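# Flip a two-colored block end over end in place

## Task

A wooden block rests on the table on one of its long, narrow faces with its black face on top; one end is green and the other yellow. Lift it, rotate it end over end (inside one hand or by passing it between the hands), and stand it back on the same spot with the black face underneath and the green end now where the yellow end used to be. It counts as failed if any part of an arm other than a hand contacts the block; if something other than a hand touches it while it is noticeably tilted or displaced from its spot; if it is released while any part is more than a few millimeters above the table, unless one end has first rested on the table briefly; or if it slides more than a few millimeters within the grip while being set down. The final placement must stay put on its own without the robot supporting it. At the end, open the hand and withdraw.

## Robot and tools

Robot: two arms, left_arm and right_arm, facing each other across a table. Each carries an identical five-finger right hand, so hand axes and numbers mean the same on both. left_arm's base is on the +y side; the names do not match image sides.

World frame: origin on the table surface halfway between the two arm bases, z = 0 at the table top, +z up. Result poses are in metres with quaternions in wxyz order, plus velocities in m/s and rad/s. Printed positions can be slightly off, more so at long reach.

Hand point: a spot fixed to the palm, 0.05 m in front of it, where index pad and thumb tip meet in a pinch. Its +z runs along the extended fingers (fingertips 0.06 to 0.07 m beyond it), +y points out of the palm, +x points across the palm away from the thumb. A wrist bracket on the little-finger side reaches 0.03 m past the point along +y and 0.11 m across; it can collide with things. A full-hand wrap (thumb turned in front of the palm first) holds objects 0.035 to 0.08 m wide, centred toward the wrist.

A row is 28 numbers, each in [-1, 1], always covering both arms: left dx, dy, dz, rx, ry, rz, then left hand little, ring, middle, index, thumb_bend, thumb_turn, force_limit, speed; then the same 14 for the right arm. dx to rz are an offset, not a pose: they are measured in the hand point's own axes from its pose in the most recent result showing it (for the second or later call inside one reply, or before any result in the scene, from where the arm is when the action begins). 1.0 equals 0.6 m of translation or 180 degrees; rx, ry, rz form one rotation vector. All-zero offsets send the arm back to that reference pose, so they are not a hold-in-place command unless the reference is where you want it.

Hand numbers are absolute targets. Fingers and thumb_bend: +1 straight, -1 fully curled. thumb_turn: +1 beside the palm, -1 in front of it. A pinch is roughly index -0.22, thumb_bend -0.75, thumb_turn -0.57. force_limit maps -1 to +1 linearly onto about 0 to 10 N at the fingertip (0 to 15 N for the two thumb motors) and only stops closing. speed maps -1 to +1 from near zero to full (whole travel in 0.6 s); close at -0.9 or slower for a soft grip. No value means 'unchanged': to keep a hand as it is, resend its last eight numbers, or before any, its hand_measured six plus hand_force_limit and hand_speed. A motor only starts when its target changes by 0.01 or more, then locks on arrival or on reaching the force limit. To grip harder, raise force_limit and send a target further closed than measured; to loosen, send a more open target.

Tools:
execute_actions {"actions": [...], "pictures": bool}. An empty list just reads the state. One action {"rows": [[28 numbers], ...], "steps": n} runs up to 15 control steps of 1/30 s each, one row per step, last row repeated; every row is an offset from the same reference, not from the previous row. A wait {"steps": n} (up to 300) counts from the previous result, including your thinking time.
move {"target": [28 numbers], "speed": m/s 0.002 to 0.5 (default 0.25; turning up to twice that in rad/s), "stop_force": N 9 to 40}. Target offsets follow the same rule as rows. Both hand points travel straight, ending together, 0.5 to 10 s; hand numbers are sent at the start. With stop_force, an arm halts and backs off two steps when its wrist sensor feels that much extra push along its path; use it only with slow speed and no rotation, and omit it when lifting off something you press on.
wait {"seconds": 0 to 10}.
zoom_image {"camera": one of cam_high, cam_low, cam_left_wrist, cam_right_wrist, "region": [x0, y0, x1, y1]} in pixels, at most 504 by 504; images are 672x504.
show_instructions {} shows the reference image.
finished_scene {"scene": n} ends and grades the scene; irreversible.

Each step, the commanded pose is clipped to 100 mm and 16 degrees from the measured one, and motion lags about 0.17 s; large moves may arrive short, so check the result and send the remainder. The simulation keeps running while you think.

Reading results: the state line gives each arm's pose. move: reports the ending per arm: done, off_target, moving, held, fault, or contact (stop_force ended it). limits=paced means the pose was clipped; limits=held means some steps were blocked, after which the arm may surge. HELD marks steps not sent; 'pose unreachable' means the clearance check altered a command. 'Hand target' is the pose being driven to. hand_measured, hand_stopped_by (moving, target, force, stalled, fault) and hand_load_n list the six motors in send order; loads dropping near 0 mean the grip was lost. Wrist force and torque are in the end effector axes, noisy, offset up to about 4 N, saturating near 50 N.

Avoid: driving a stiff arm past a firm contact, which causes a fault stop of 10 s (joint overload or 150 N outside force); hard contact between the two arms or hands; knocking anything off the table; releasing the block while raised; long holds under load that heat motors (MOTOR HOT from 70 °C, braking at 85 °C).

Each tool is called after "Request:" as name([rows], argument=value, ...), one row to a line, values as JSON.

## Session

Request:
execute_actions(actions=[])

Scene clock: 0.00 s of 6000.00 s.
left_arm: end_effector_position=(+0.2565, +0.3841, +0.4722) hand_measured=(+1.000, +1.000, +1.000, +1.000, +1.000, +1.000) hand_load_n=(+0.0, +0.0, +0.0, +0.0, +0.0, +0.0) hand_stopped_by=(target, target, target, target, target, target) hand_force_limit=0.00 hand_speed=-0.80 end_effector_quat_wxyz=(+0.002, +0.419, +0.908, +0.006) end_effector_velocity=(+0.000, -0.000, -0.000) end_effector_angular_velocity=(-0.001, -0.001, +0.000) | right_arm: end_effector_position=(+0.0851, -0.2876, +0.4879) hand_measured=(+1.000, +1.000, +1.000, +1.000, +1.000, +1.000) hand_load_n=(+0.0, +0.0, +0.0, +0.0, +0.0, +0.0) hand_stopped_by=(target, target, target, target, target, target) hand_force_limit=0.00 hand_speed=-0.80 end_effector_quat_wxyz=(+0.008, -0.344, +0.939, -0.002) end_effector_velocity=(+0.001, +0.000, -0.000) end_effector_angular_velocity=(-0.000, -0.001, -0.000)
Joint positions: left_arm=[ 0.555 -1.7    1.342  1.934  1.559 -1.87 ] | right_arm=[-1.21  -1.751  1.333  1.973  1.575 -1.9  ]
Joint velocities: left_arm=[ 0.    -0.     0.    -0.002 -0.     0.   ] | right_arm=[ 0.     0.001 -0.    -0.002  0.     0.   ]
Joint torques (N m, as the arm reports them, + toward a larger angle): no reading
Wrist force (N, on the end effector, along its own x y z axes, offset not removed): no reading
Wrist torque (N m, same axes, about the end effector's origin, offset not removed): no reading
Hand target (left_arm): +0.257, +0.384, +0.472; +0.002, +0.419, +0.908, +0.006
Hand target (right_arm): +0.085, -0.288, +0.488; +0.008, -0.344, +0.939, -0.002
camera_calibration (this result's frames):
cam_left_wrist: T_world_to_cam=[[0.815791, 0.578187, 0.0135999, -0.436165], [0.484335, -0.695845, 0.530301, -0.107913], [0.316077, -0.426028, -0.8477, 0.608122], [0, 0, 0, 1]] pos_world=[0.215872, 0.436171, 0.578663]
cam_right_wrist: T_world_to_cam=[[-0.567828, 0.821003, -0.0593758, 0.317076], [0.635508, 0.483092, 0.602289, -0.219683], [0.523165, 0.304262, -0.796067, 0.568913], [0, 0, 0, 1]] pos_world=[0.0220195, -0.327292, 0.604032]

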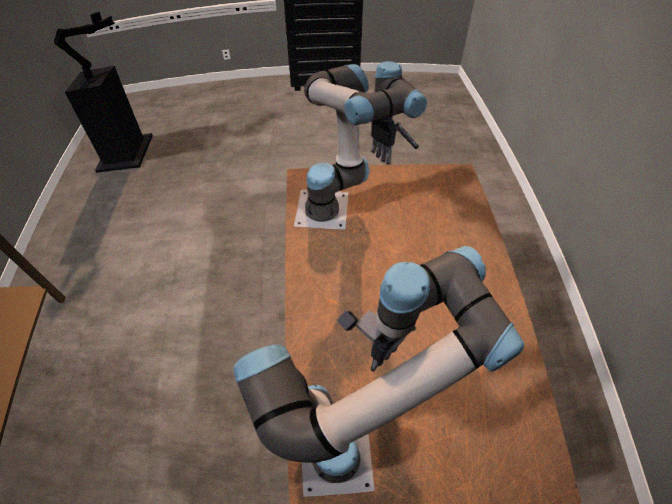

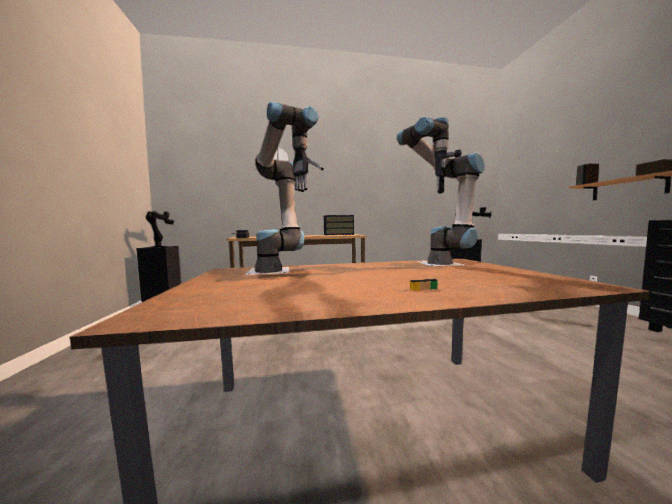

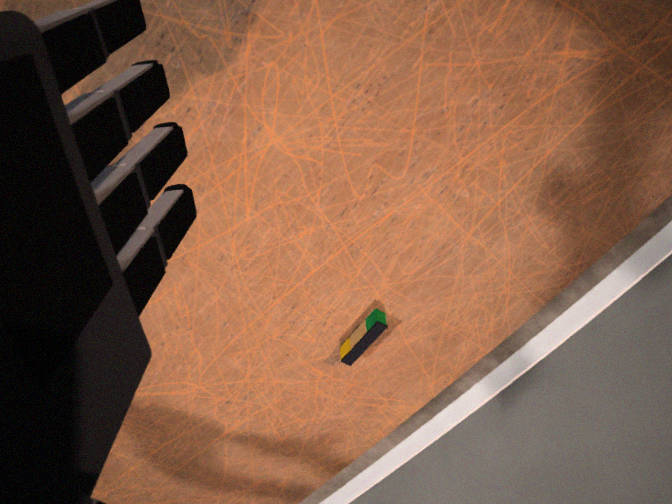

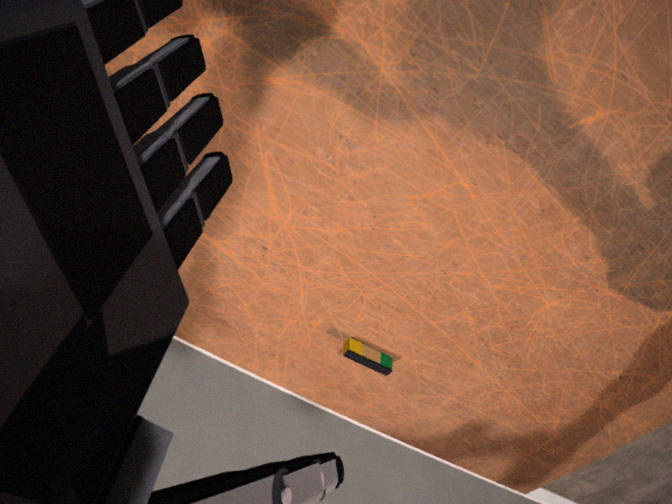

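Request:
move(target=[-0.108,0.127,0.08,0,0,0.919,1,1,0.2,0.2,0.3,-1,1,0.5,-0.915,-0.103,0.61,0.291,-0.1345,-0.2537,1,1,0.2,0.2,0.3,-1,1,0.5], speed=0.5)

Request:
zoom_image(camera="cam_low", region=[380,250,460,310])

Scene clock: 8.37 s of 6000.00 s.
left_arm: end_effector_position=(+0.3570, +0.3846, +0.4255) hand_measured=(+1.000, +1.000, +0.200, +0.200, +0.300, -1.000) hand_load_n=(+0.0, +0.0, +0.0, +0.0, +0.0, +0.0) hand_stopped_by=(target, target, target, target, target, target) hand_force_limit=1.00 hand_speed=0.50 end_effector_quat_wxyz=(-0.007, +0.954, -0.300, +0.003) end_effector_velocity=(+0.000, -0.000, -0.000) end_effector_angular_velocity=(-0.000, +0.001, -0.007) | right_arm: end_effector_position=(+0.5492, +0.0204, +0.1295) hand_measured=(+1.000, +1.000, +0.200, +0.200, +0.300, -1.000) hand_load_n=(+0.0, +0.0, +0.0, +0.0, +0.0, +0.0) hand_stopped_by=(target, target, target, target, target, target) hand_force_limit=1.00 hand_speed=0.50 end_effector_quat_wxyz=(+0.337, -0.621, +0.622, -0.337) end_effector_velocity=(+0.002, +0.001, -0.000) end_effector_angular_velocity=(+0.000, -0.003, +0.001)
Joint positions: left_arm=[ 1.196 -1.217  0.918  1.867  1.556  1.658] | right_arm=[-0.854 -0.689  0.794  0.614  2.163 -2.686]
Joint velocities: left_arm=[-0.     0.002 -0.002  0.     0.001  0.006] | right_arm=[-0.     0.003 -0.004 -0.003  0.    -0.003]
Joint torques (N m, as the arm reports them, + toward a larger angle): left_arm=[  0.49 -26.49 -29.01   3.79   2.3    2.07] | right_arm=[ -7.7  -44.65 -25.18  -1.35  -2.08  -1.13]
Wrist force (N, on the end effector, along its own x y z axes, offset not removed): left_arm=[-2.3 -0.9 0.0] | right_arm=[1.1 -0.3 1.4]
Wrist torque (N m, same axes, about the end effector's origin, offset not removed): left_arm=[-0.30 0.12 -0.13] | right_arm=[-0.16 -0.39 -0.10]
Hand target (left_arm): +0.357, +0.385, +0.425; -0.007, +0.954, -0.300, +0.003
Hand target (right_arm): +0.549, +0.020, +0.129; -0.337, +0.621, -0.622, +0.337
Off the commanded pose (left_arm): 0.000 m, 0 deg.
Off the commanded pose (right_arm): 0.001 m, 0 deg.
After step 90, 1.87 s passed at rest.
move: done
camera_calibration (this result's frames):
cam_left_wrist: T_world_to_cam=[[-0.64364, -0.7652, -0.0140396, 0.531654], [-0.652801, 0.539337, 0.531946, -0.201227], [-0.399473, 0.351547, -0.846662, 0.492937], [0, 0, 0, 1]] pos_world=[0.407748, 0.34206, 0.531857]
cam_right_wrist: T_world_to_cam=[[-0.499286, 0.0979348, -0.860885, 0.387368], [-0.468939, 0.804944, 0.363541, 0.18336], [0.728567, 0.585213, -0.355971, -0.228408], [0, 0, 0, 1]] pos_world=[0.445802, -0.0518638, 0.185514]

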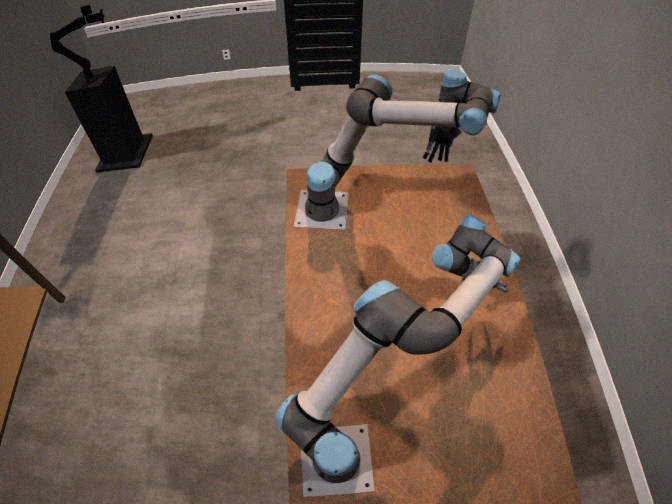

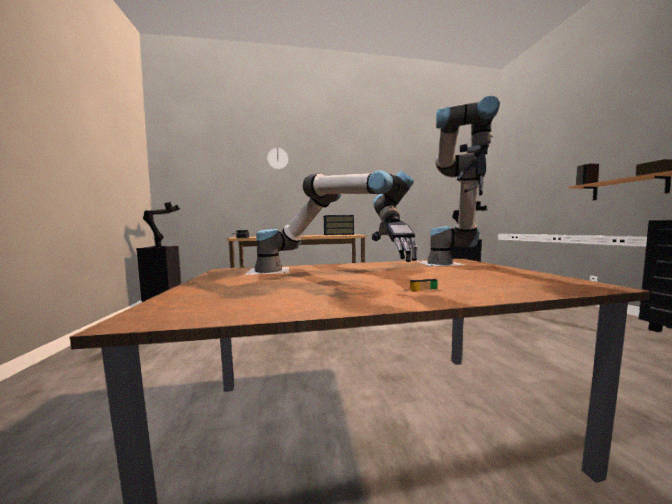

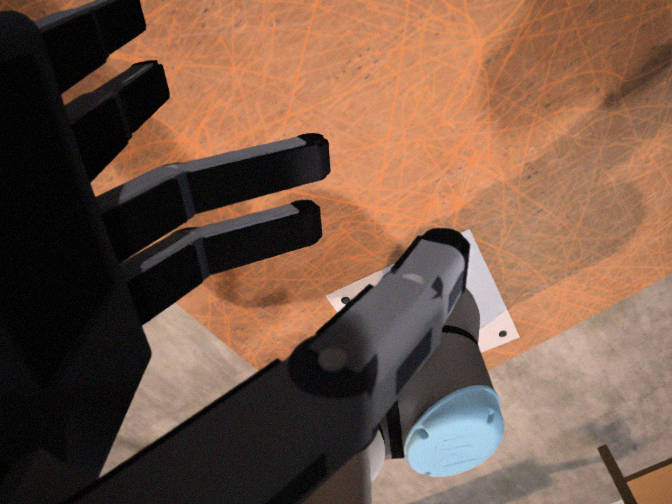

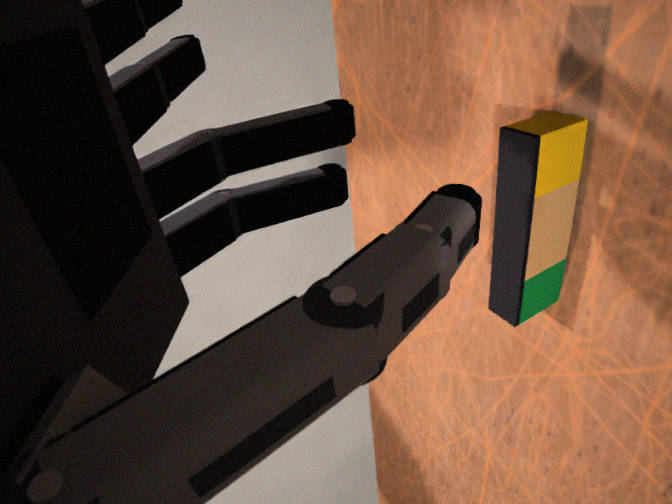

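Region (380, 250, 460, 310) of cam_low's 672x504 image, scaled by 6.300, with more detail than that image has; it fills the top 378 rows of this view, and the rest is white.

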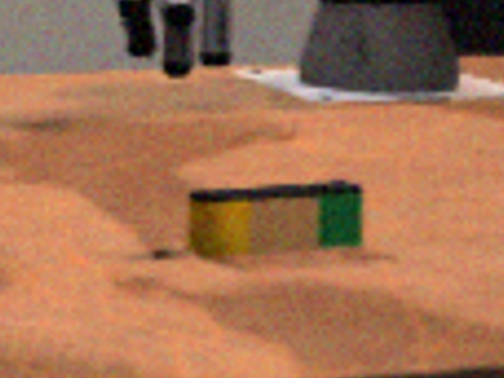

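Request:
move(target=[0.15,-0.08,0.155,0,0.5,0,1,1,0.2,0.2,0.3,-1,1,0.5,-0.0525,0.06,0.075,0,-0.0154,-0.01,1,1,0.2,0.2,0.3,-1,1,0.5], speed=0.5)

Request:
move(target=[0,0,0,0,0,0,1,1,0.2,0.2,0.3,-1,1,0.5,0,0.0615,0.04,0,0,0,1,1,0.2,0.2,0.2,-1,1,0.5], speed=0.06)

Request:
zoom_image(camera="cam_left_wrist", region=[420,200,672,450])

Scene clock: 16.07 s of 6000.00 s.
left_arm: end_effector_position=(+0.4592, +0.3737, +0.3337) hand_measured=(+1.000, +1.000, +0.200, +0.200, +0.300, -1.000) hand_load_n=(+0.0, +0.0, +0.0, +0.0, +0.0, +0.0) hand_stopped_by=(target, target, target, target, target, target) hand_force_limit=1.00 hand_speed=0.50 end_effector_quat_wxyz=(+0.207, +0.672, -0.218, +0.677) end_effector_velocity=(+0.001, -0.000, -0.000) end_effector_angular_velocity=(-0.006, -0.006, +0.001) | right_arm: end_effector_position=(+0.5672, +0.0519, +0.0748) hand_measured=(+1.000, +1.000, +0.200, +0.200, +0.300, -1.000) hand_load_n=(+0.0, +0.0, +0.0, +0.0, +0.0, +0.0) hand_stopped_by=(target, target, target, target, target, target) hand_force_limit=1.00 hand_speed=0.50 end_effector_quat_wxyz=(+0.347, -0.639, +0.604, -0.327) end_effector_velocity=(-0.000, -0.000, -0.001) end_effector_angular_velocity=(-0.001, +0.001, -0.000)
Joint positions: left_arm=[ 1.461 -1.794  2.084 -0.292  1.924  1.588] | right_arm=[-0.85  -0.571  0.708  0.559  2.122 -2.727]
Joint velocities: left_arm=[-0.     0.001  0.006 -0.015 -0.001 -0.004] | right_arm=[ 0.     0.002 -0.     0.     0.     0.   ]
Joint torques (N m, as the arm reports them, + toward a larger angle): left_arm=[  0.    -3.24 -10.74  -3.28  -2.38  -2.34] | right_arm=[  6.98 -48.01 -26.05  -1.34  -2.1   -1.5 ]
Wrist force (N, on the end effector, along its own x y z axes, offset not removed): left_arm=[2.1 0.0 0.5] | right_arm=[0.5 -2.5 1.6]
Wrist torque (N m, same axes, about the end effector's origin, offset not removed): left_arm=[-0.07 -0.53 0.06] | right_arm=[-0.53 -0.49 -0.20]
Hand target (left_arm): +0.459, +0.374, +0.334; +0.207, +0.672, -0.218, +0.677
Hand target (right_arm): +0.567, +0.052, +0.075; -0.347, +0.639, -0.604, +0.327
Off the commanded pose (left_arm): 0.000 m, 0 deg.
Off the commanded pose (right_arm): 0.000 m, 0 deg.
After step 90, 2.43 s passed at rest.
move: done
camera_calibration (this result's frames):
cam_left_wrist: T_world_to_cam=[[-0.570595, -0.814236, -0.106958, 0.603597], [-0.383496, 0.379354, -0.842034, 0.314862], [0.72619, -0.439443, -0.528714, 0.132466], [0, 0, 0, 1]] pos_world=[0.368963, 0.430238, 0.399721]
cam_right_wrist: T_world_to_cam=[[-0.504013, 0.0691307, -0.860925, 0.350346], [-0.514591, 0.77652, 0.363611, 0.213628], [0.693662, 0.626289, -0.355802, -0.261802], [0, 0, 0, 1]] pos_world=[0.468112, -0.0261423, 0.130794]

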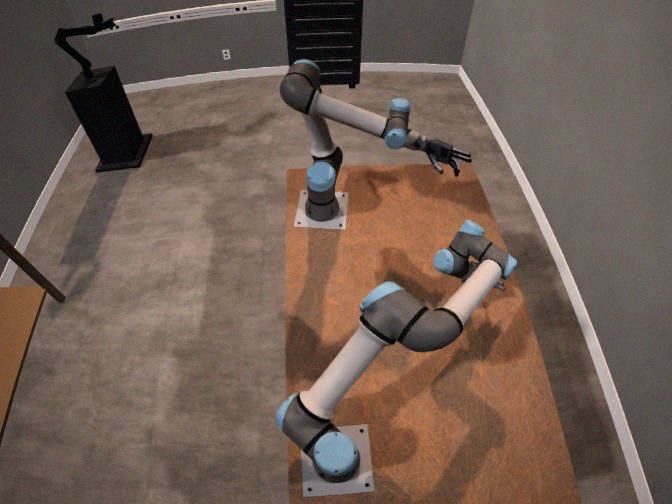

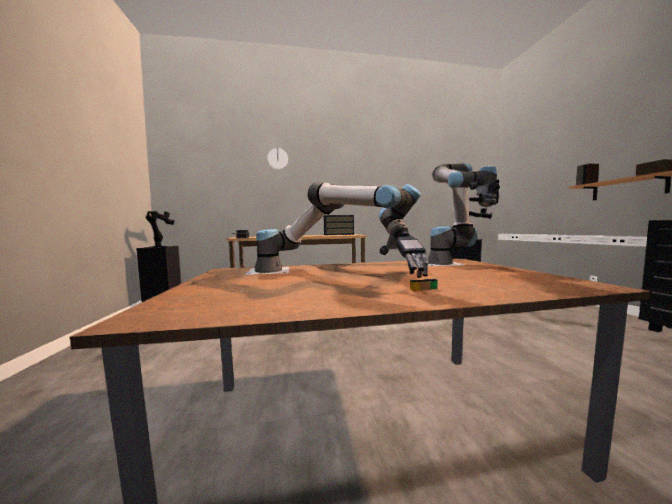

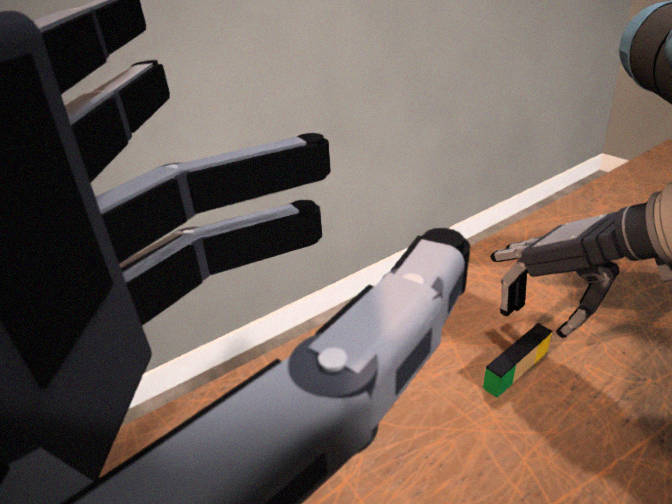

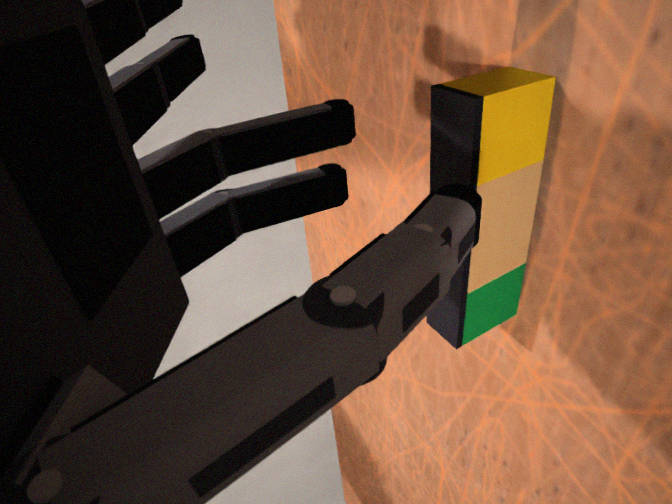

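Scene clock: 17.17 s of 6000.00 s.
left_arm: end_effector_position=(+0.4593, +0.3737, +0.3337) hand_measured=(+1.000, +1.000, +0.200, +0.200, +0.300, -1.000) hand_load_n=(+0.0, +0.0, +0.0, +0.0, +0.0, +0.0) hand_stopped_by=(target, target, target, target, target, target) hand_force_limit=1.00 hand_speed=0.50 end_effector_quat_wxyz=(+0.207, +0.672, -0.218, +0.677) end_effector_velocity=(-0.000, -0.000, -0.001) end_effector_angular_velocity=(+0.000, +0.002, -0.000) | right_arm: end_effector_position=(+0.5671, +0.0520, +0.0309) hand_measured=(+1.000, +1.000, +0.200, +0.200, +0.200, -1.000) hand_load_n=(+0.0, +0.0, +0.0, +0.0, +0.0, +0.0) hand_stopped_by=(target, target, target, target, target, target) hand_force_limit=1.00 hand_speed=0.50 end_effector_quat_wxyz=(+0.347, -0.639, +0.604, -0.327) end_effector_velocity=(-0.001, -0.000, -0.002) end_effector_angular_velocity=(-0.001, +0.002, +0.001)
Joint positions: left_arm=[ 1.461 -1.794  2.084 -0.292  1.924  1.588] | right_arm=[-0.85  -0.543  0.769  0.471  2.122 -2.727]
Joint velocities: left_arm=[-0.     0.001  0.     0.001  0.    -0.   ] | right_arm=[ 0.     0.002  0.002 -0.001 -0.001  0.   ]
Joint torques (N m, as the arm reports them, + toward a larger angle): left_arm=[  1.81 -22.21 -33.15  -0.39   0.84   2.16] | right_arm=[  6.37 -49.09 -10.77  -1.56   1.77  -1.05]
Wrist force (N, on the end effector, along its own x y z axes, offset not removed): left_arm=[1.2 -1.7 0.2] | right_arm=[1.1 -1.9 0.5]
Wrist torque (N m, same axes, about the end effector's origin, offset not removed): left_arm=[-0.30 -0.28 0.00] | right_arm=[-0.36 -0.35 -0.18]
Hand target (left_arm): +0.459, +0.374, +0.334; +0.207, +0.672, -0.218, +0.677
Hand target (right_arm): +0.567, +0.052, +0.031; -0.347, +0.639, -0.604, +0.327
Off the commanded pose (left_arm): 0.000 m, 0 deg.
Off the commanded pose (right_arm): 0.000 m, 0 deg.
move: done
camera_calibration (this result's frames):
cam_left_wrist: T_world_to_cam=[[-0.570563, -0.814261, -0.106947, 0.603598], [-0.383539, 0.379343, -0.84202, 0.314869], [0.726193, -0.439406, -0.528739, 0.132445], [0, 0, 0, 1]] pos_world=[0.368975, 0.43024, 0.399708]
cam_right_wrist: T_world_to_cam=[[-0.504, 0.0692479, -0.860923, 0.312483], [-0.514503, 0.776555, 0.363661, 0.229421], [0.693737, 0.626232, -0.355756, -0.277404], [0, 0, 0, 1]] pos_world=[0.467974, -0.0260775, 0.0869041]

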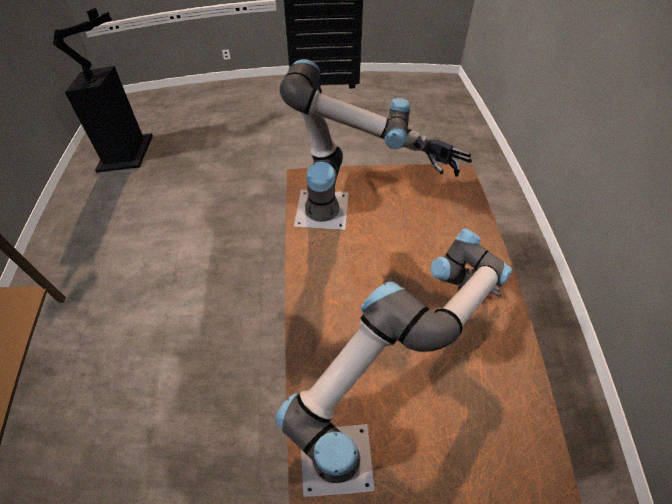

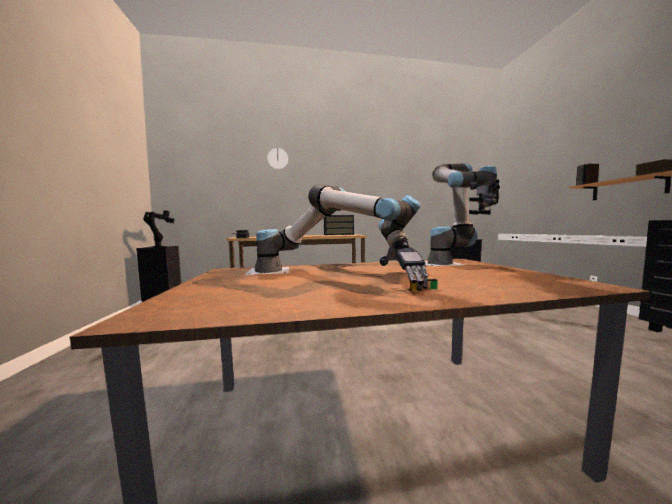

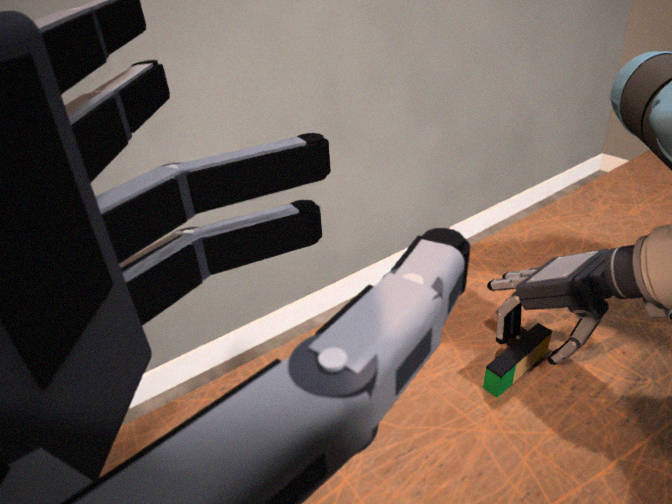

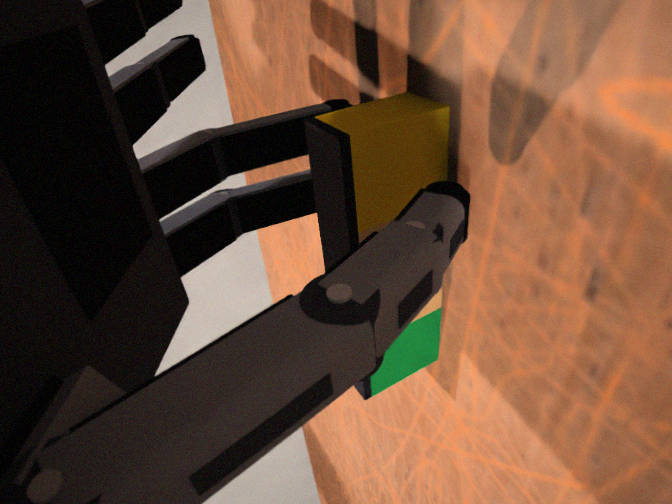

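Region (420, 200, 672, 450) of cam_left_wrist's 672x504 image, scaled by 2.000, with more detail than that image has; it fills the top 500 rows of this view, and the rest is white.

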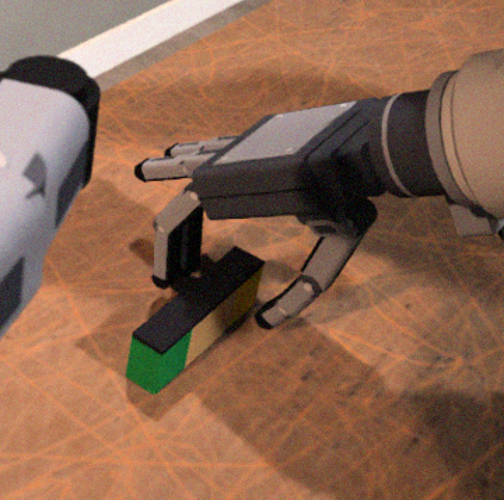

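Request:
execute_actions(actions=[], pictures=false)

Request:
move(target=[0,0,0,0,0,0,1,1,0.2,0.2,0.3,-1,1,0.5,0.002,-0.006,0.012,0,0,0,1,1,0.2,0.2,0.2,-1,1,0.5], speed=0.03)

Scene clock: 29.77 s of 6000.00 s.
left_arm: end_effector_position=(+0.4592, +0.3737, +0.3337) hand_measured=(+1.000, +1.000, +0.200, +0.200, +0.300, -1.000) hand_load_n=(+0.0, +0.0, +0.0, +0.0, +0.0, +0.0) hand_stopped_by=(target, target, target, target, target, target) hand_force_limit=1.00 hand_speed=0.50 end_effector_quat_wxyz=(+0.207, +0.672, -0.218, +0.677) end_effector_velocity=(-0.000, -0.000, +0.001) end_effector_angular_velocity=(-0.001, -0.004, -0.001) | right_arm: end_effector_position=(+0.5671, +0.0520, +0.0308) hand_measured=(+1.000, +1.000, +0.200, +0.200, +0.200, -1.000) hand_load_n=(+0.0, +0.0, +0.0, +0.0, +0.0, +0.0) hand_stopped_by=(target, target, target, target, target, target) hand_force_limit=1.00 hand_speed=0.50 end_effector_quat_wxyz=(+0.347, -0.639, +0.604, -0.327) end_effector_velocity=(+0.000, +0.000, +0.001) end_effector_angular_velocity=(+0.001, -0.001, +0.000)
Joint positions: left_arm=[ 1.461 -1.794  2.084 -0.292  1.924  1.588] | right_arm=[-0.85  -0.543  0.769  0.471  2.122 -2.727]
Joint velocities: left_arm=[-0.001 -0.002 -0.    -0.002  0.    -0.   ] | right_arm=[-0.    -0.001 -0.    -0.    -0.001  0.   ]
Joint torques (N m, as the arm reports them, + toward a larger angle): left_arm=[  1.01 -22.45 -32.84  -0.44   2.26   2.04] | right_arm=[ -0.42 -47.88 -11.77  -1.45  -2.08  -1.5 ]
Wrist force (N, on the end effector, along its own x y z axes, offset not removed): left_arm=[0.8 0.3 0.6] | right_arm=[1.3 -2.0 2.1]
Wrist torque (N m, same axes, about the end effector's origin, offset not removed): left_arm=[0.08 -0.31 0.12] | right_arm=[-0.45 -0.34 -0.01]
Hand target (left_arm): +0.459, +0.374, +0.334; +0.207, +0.672, -0.218, +0.677
Hand target (right_arm): +0.567, +0.052, +0.031; -0.347, +0.639, -0.604, +0.327
Off the commanded pose (left_arm): 0.000 m, 0 deg.
Off the commanded pose (right_arm): 0.000 m, 0 deg.
Steps of this call (steps 1 to 90: nothing new was sent; then 9.60 s passed at rest). Readings (end_effector_position | what the end effector reports):
1: left_arm (+0.4593, +0.3737, +0.3337) | right_arm (+0.5671, +0.0520, +0.0309) | left_arm hand_measured=(+1.000, +1.000, +0.200, +0.200, +0.300, -1.000) hand_load_n=(+0.0, +0.0, +0.0, +0.0, +0.0, +0.0) hand_stopped_by=(target, target, target, target, target, target) hand_force_limit=1.00 hand_speed=0.50 | right_arm hand_measured=(+1.000, +1.000, +0.200, +0.200, +0.200, -1.000) hand_load_n=(+0.0, +0.0, +0.0, +0.0, +0.0, +0.0) hand_stopped_by=(target, target, target, target, target, target) hand_force_limit=1.00 hand_speed=0.50
2: left_arm (+0.4593, +0.3737, +0.3337) | right_arm (+0.5671, +0.0520, +0.0309) | left_arm hand_measured=(+1.000, +1.000, +0.200, +0.200, +0.300, -1.000) hand_load_n=(+0.0, +0.0, +0.0, +0.0, +0.0, +0.0) hand_stopped_by=(target, target, target, target, target, target) hand_force_limit=1.00 hand_speed=0.50 | right_arm hand_measured=(+1.000, +1.000, +0.200, +0.200, +0.200, -1.000) hand_load_n=(+0.0, +0.0, +0.0, +0.0, +0.0, +0.0) hand_stopped_by=(target, target, target, target, target, target) hand_force_limit=1.00 hand_speed=0.50
4: left_arm (+0.4593, +0.3737, +0.3337) | right_arm (+0.5671, +0.0520, +0.0308) | left_arm hand_measured=(+1.000, +1.000, +0.200, +0.200, +0.300, -1.000) hand_load_n=(+0.0, +0.0, +0.0, +0.0, +0.0, +0.0) hand_stopped_by=(target, target, target, target, target, target) hand_force_limit=1.00 hand_speed=0.50 | right_arm hand_measured=(+1.000, +1.000, +0.200, +0.200, +0.200, -1.000) hand_load_n=(+0.0, +0.0, +0.0, +0.0, +0.0, +0.0) hand_stopped_by=(target, target, target, target, target, target) hand_force_limit=1.00 hand_speed=0.50
8: left_arm (+0.4593, +0.3737, +0.3337) | right_arm (+0.5671, +0.0520, +0.0308) | left_arm hand_measured=(+1.000, +1.000, +0.200, +0.200, +0.300, -1.000) hand_load_n=(+0.0, +0.0, +0.0, +0.0, +0.0, +0.0) hand_stopped_by=(target, target, target, target, target, target) hand_force_limit=1.00 hand_speed=0.50 | right_arm hand_measured=(+1.000, +1.000, +0.200, +0.200, +0.200, -1.000) hand_load_n=(+0.0, +0.0, +0.0, +0.0, +0.0, +0.0) hand_stopped_by=(target, target, target, target, target, target) hand_force_limit=1.00 hand_speed=0.50
90: the state above

Scene clock: 30.50 s of 6000.00 s.
left_arm: end_effector_position=(+0.4592, +0.3737, +0.3337) hand_measured=(+1.000, +1.000, +0.200, +0.200, +0.300, -1.000) hand_load_n=(+0.0, +0.0, +0.0, +0.0, +0.0, +0.0) hand_stopped_by=(target, target, target, target, target, target) hand_force_limit=1.00 hand_speed=0.50 end_effector_quat_wxyz=(+0.207, +0.672, -0.218, +0.677) end_effector_velocity=(-0.000, -0.000, +0.001) end_effector_angular_velocity=(-0.000, -0.002, -0.000) | right_arm: end_effector_position=(+0.5750, +0.0513, +0.0299) hand_measured=(+1.000, +1.000, +0.200, +0.200, +0.200, -1.000) hand_load_n=(+0.0, +0.0, +0.0, +0.0, +0.0, +0.0) hand_stopped_by=(target, target, target, target, target, target) hand_force_limit=1.00 hand_speed=0.50 end_effector_quat_wxyz=(+0.347, -0.639, +0.604, -0.327) end_effector_velocity=(+0.001, -0.001, +0.000) end_effector_angular_velocity=(-0.003, +0.001, -0.000)
Joint positions: left_arm=[ 1.461 -1.794  2.084 -0.292  1.924  1.588] | right_arm=[-0.859 -0.529  0.743  0.479  2.116 -2.733]
Joint velocities: left_arm=[-0.001 -0.001  0.    -0.001 -0.     0.   ] | right_arm=[-0.002  0.002 -0.005  0.005 -0.    -0.002]
Joint torques (N m, as the arm reports them, + toward a larger angle): left_arm=[  1.12 -22.86 -32.68  -0.44   2.28   2.09] | right_arm=[ -7.74 -48.23 -27.22   2.29  -2.12  -1.48]
Wrist force (N, on the end effector, along its own x y z axes, offset not removed): left_arm=[-1.1 0.5 2.2] | right_arm=[0.1 -0.7 0.7]
Wrist torque (N m, same axes, about the end effector's origin, offset not removed): left_arm=[-0.04 0.05 -0.07] | right_arm=[-0.18 -0.23 -0.07]
Hand target (left_arm): +0.459, +0.374, +0.334; +0.207, +0.672, -0.218, +0.677
Hand target (right_arm): +0.575, +0.051, +0.030; -0.347, +0.639, -0.604, +0.327
Off the commanded pose (left_arm): 0.000 m, 0 deg.
Off the commanded pose (right_arm): 0.000 m, 0 deg.
move: done
camera_calibration (this result's frames):
cam_left_wrist: T_world_to_cam=[[-0.570595, -0.814237, -0.106958, 0.603597], [-0.383496, 0.379354, -0.842034, 0.314862], [0.72619, -0.439442, -0.528714, 0.132466], [0, 0, 0, 1]] pos_world=[0.368963, 0.430238, 0.399721]
cam_right_wrist: T_world_to_cam=[[-0.503982, 0.0691239, -0.860944, 0.315626], [-0.51462, 0.776508, 0.363595, 0.23452], [0.693663, 0.626304, -0.355774, -0.282781], [0, 0, 0, 1]] pos_world=[0.475913, -0.0268171, 0.0858604]

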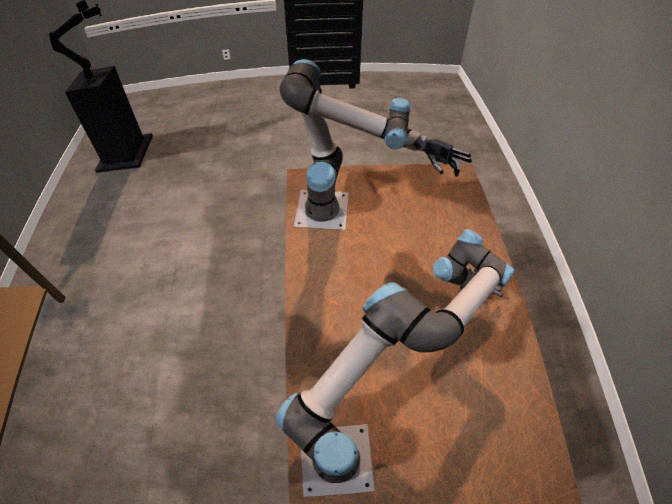

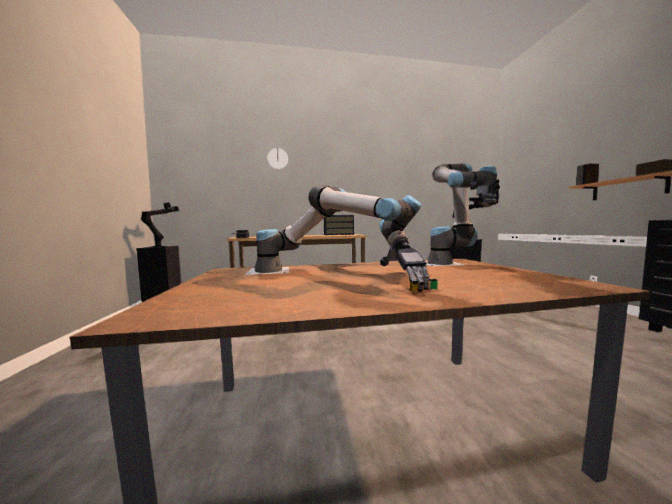

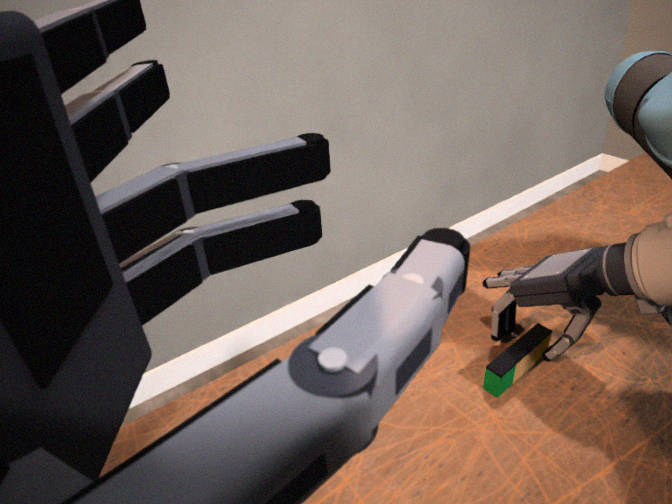

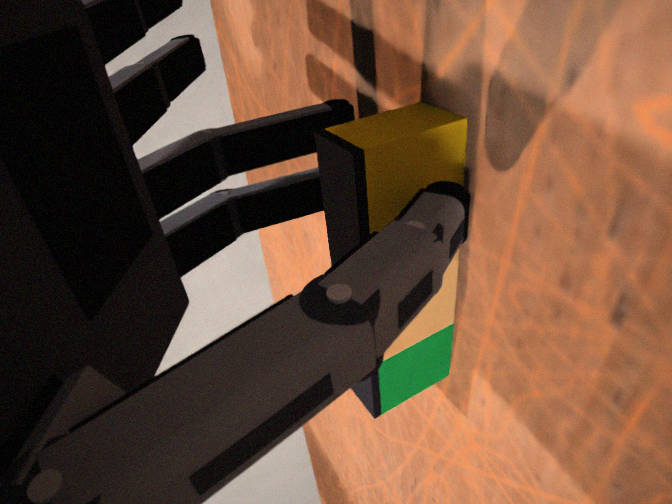

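Request:
move(target=[0,0,0,0,0,0,1,1,0.2,0.2,0.3,-1,1,0.5,0,0,0,0,0,0,1,1,-0.4,-0.4,0.04,-1,0.2,-0.9])

Scene clock: 34.33 s of 6000.00 s.
left_arm: end_effector_position=(+0.4592, +0.3737, +0.3337) hand_measured=(+1.000, +1.000, +0.200, +0.200, +0.300, -1.000) hand_load_n=(+0.0, +0.0, +0.0, +0.0, +0.0, +0.0) hand_stopped_by=(target, target, target, target, target, target) hand_force_limit=1.00 hand_speed=0.50 end_effector_quat_wxyz=(+0.207, +0.672, -0.218, +0.677) end_effector_velocity=(+0.000, -0.000, -0.000) end_effector_angular_velocity=(+0.000, +0.000, -0.000) | right_arm: end_effector_position=(+0.5750, +0.0513, +0.0299) hand_measured=(+1.000, +1.000, -0.136, -0.180, +0.044, -1.000) hand_load_n=(+0.0, +0.0, +4.0, +6.0, +6.0, -0.5) hand_stopped_by=(target, target, force, force, target, target) hand_force_limit=0.20 hand_speed=-0.90 end_effector_quat_wxyz=(+0.347, -0.639, +0.604, -0.327) end_effector_velocity=(-0.000, -0.000, -0.001) end_effector_angular_velocity=(-0.001, +0.002, +0.001)
Joint positions: left_arm=[ 1.461 -1.794  2.084 -0.292  1.924  1.588] | right_arm=[-0.859 -0.529  0.743  0.479  2.116 -2.733]
Joint velocities: left_arm=[ 0.     0.001 -0.    -0.     0.     0.   ] | right_arm=[ 0.     0.002  0.     0.001 -0.001 -0.   ]
Joint torques (N m, as the arm reports them, + toward a larger angle): left_arm=[  1.3  -22.45 -32.52  -0.51   2.25   2.17] | right_arm=[  5.95 -53.45 -11.59  -0.59   2.61   1.32]
Wrist force (N, on the end effector, along its own x y z axes, offset not removed): left_arm=[-0.3 -1.3 0.3] | right_arm=[-0.1 -6.9 -2.6]
Wrist torque (N m, same axes, about the end effector's origin, offset not removed): left_arm=[-0.26 -0.12 -0.08] | right_arm=[-0.45 -0.23 -0.16]
Hand target (left_arm): +0.459, +0.374, +0.334; +0.207, +0.672, -0.218, +0.677
Hand target (right_arm): +0.575, +0.051, +0.030; -0.347, +0.639, -0.604, +0.327
Off the commanded pose (left_arm): 0.000 m, 0 deg.
Off the commanded pose (right_arm): 0.000 m, 0 deg.
move: done
camera_calibration (this result's frames):
cam_left_wrist: T_world_to_cam=[[-0.570595, -0.814237, -0.106958, 0.603597], [-0.383496, 0.379353, -0.842034, 0.314862], [0.72619, -0.439442, -0.528714, 0.132466], [0, 0, 0, 1]] pos_world=[0.368963, 0.430238, 0.399721]
cam_right_wrist: T_world_to_cam=[[-0.503948, 0.0691525, -0.860961, 0.315629], [-0.51463, 0.7765, 0.363598, 0.234512], [0.69368, 0.626311, -0.355727, -0.28279], [0, 0, 0, 1]] pos_world=[0.475914, -0.0268103, 0.0858804]

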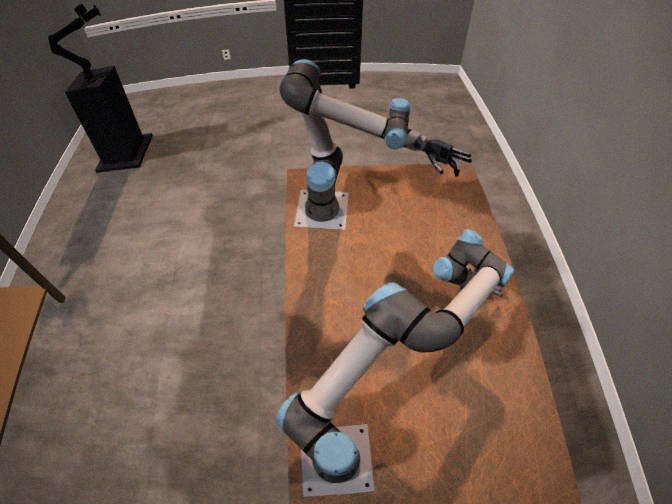

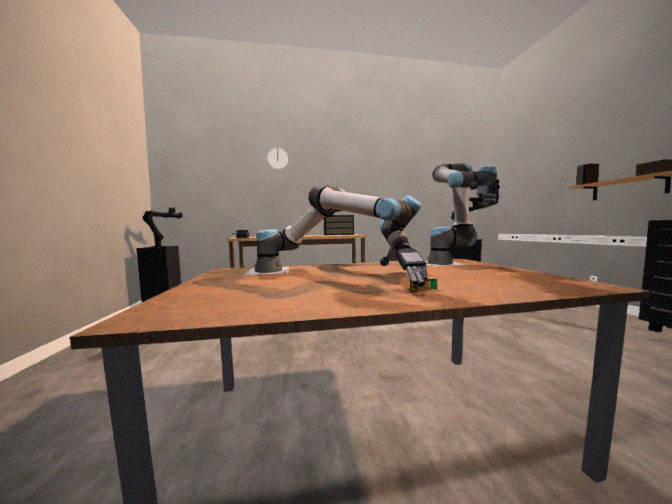

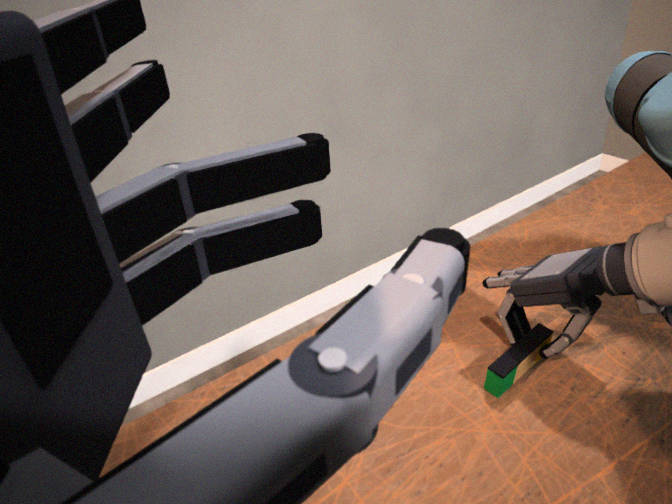

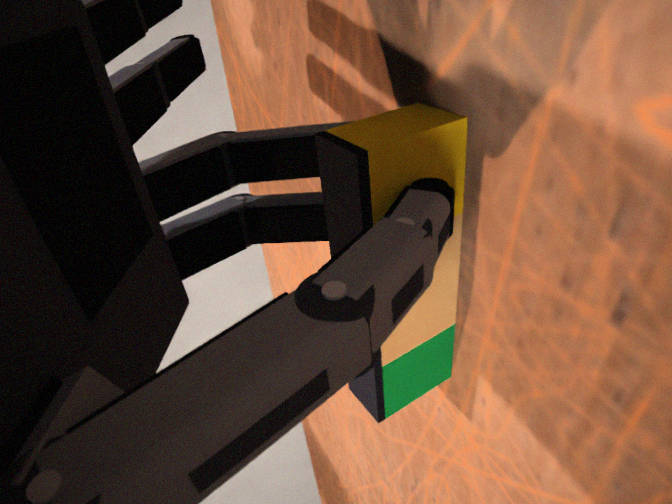

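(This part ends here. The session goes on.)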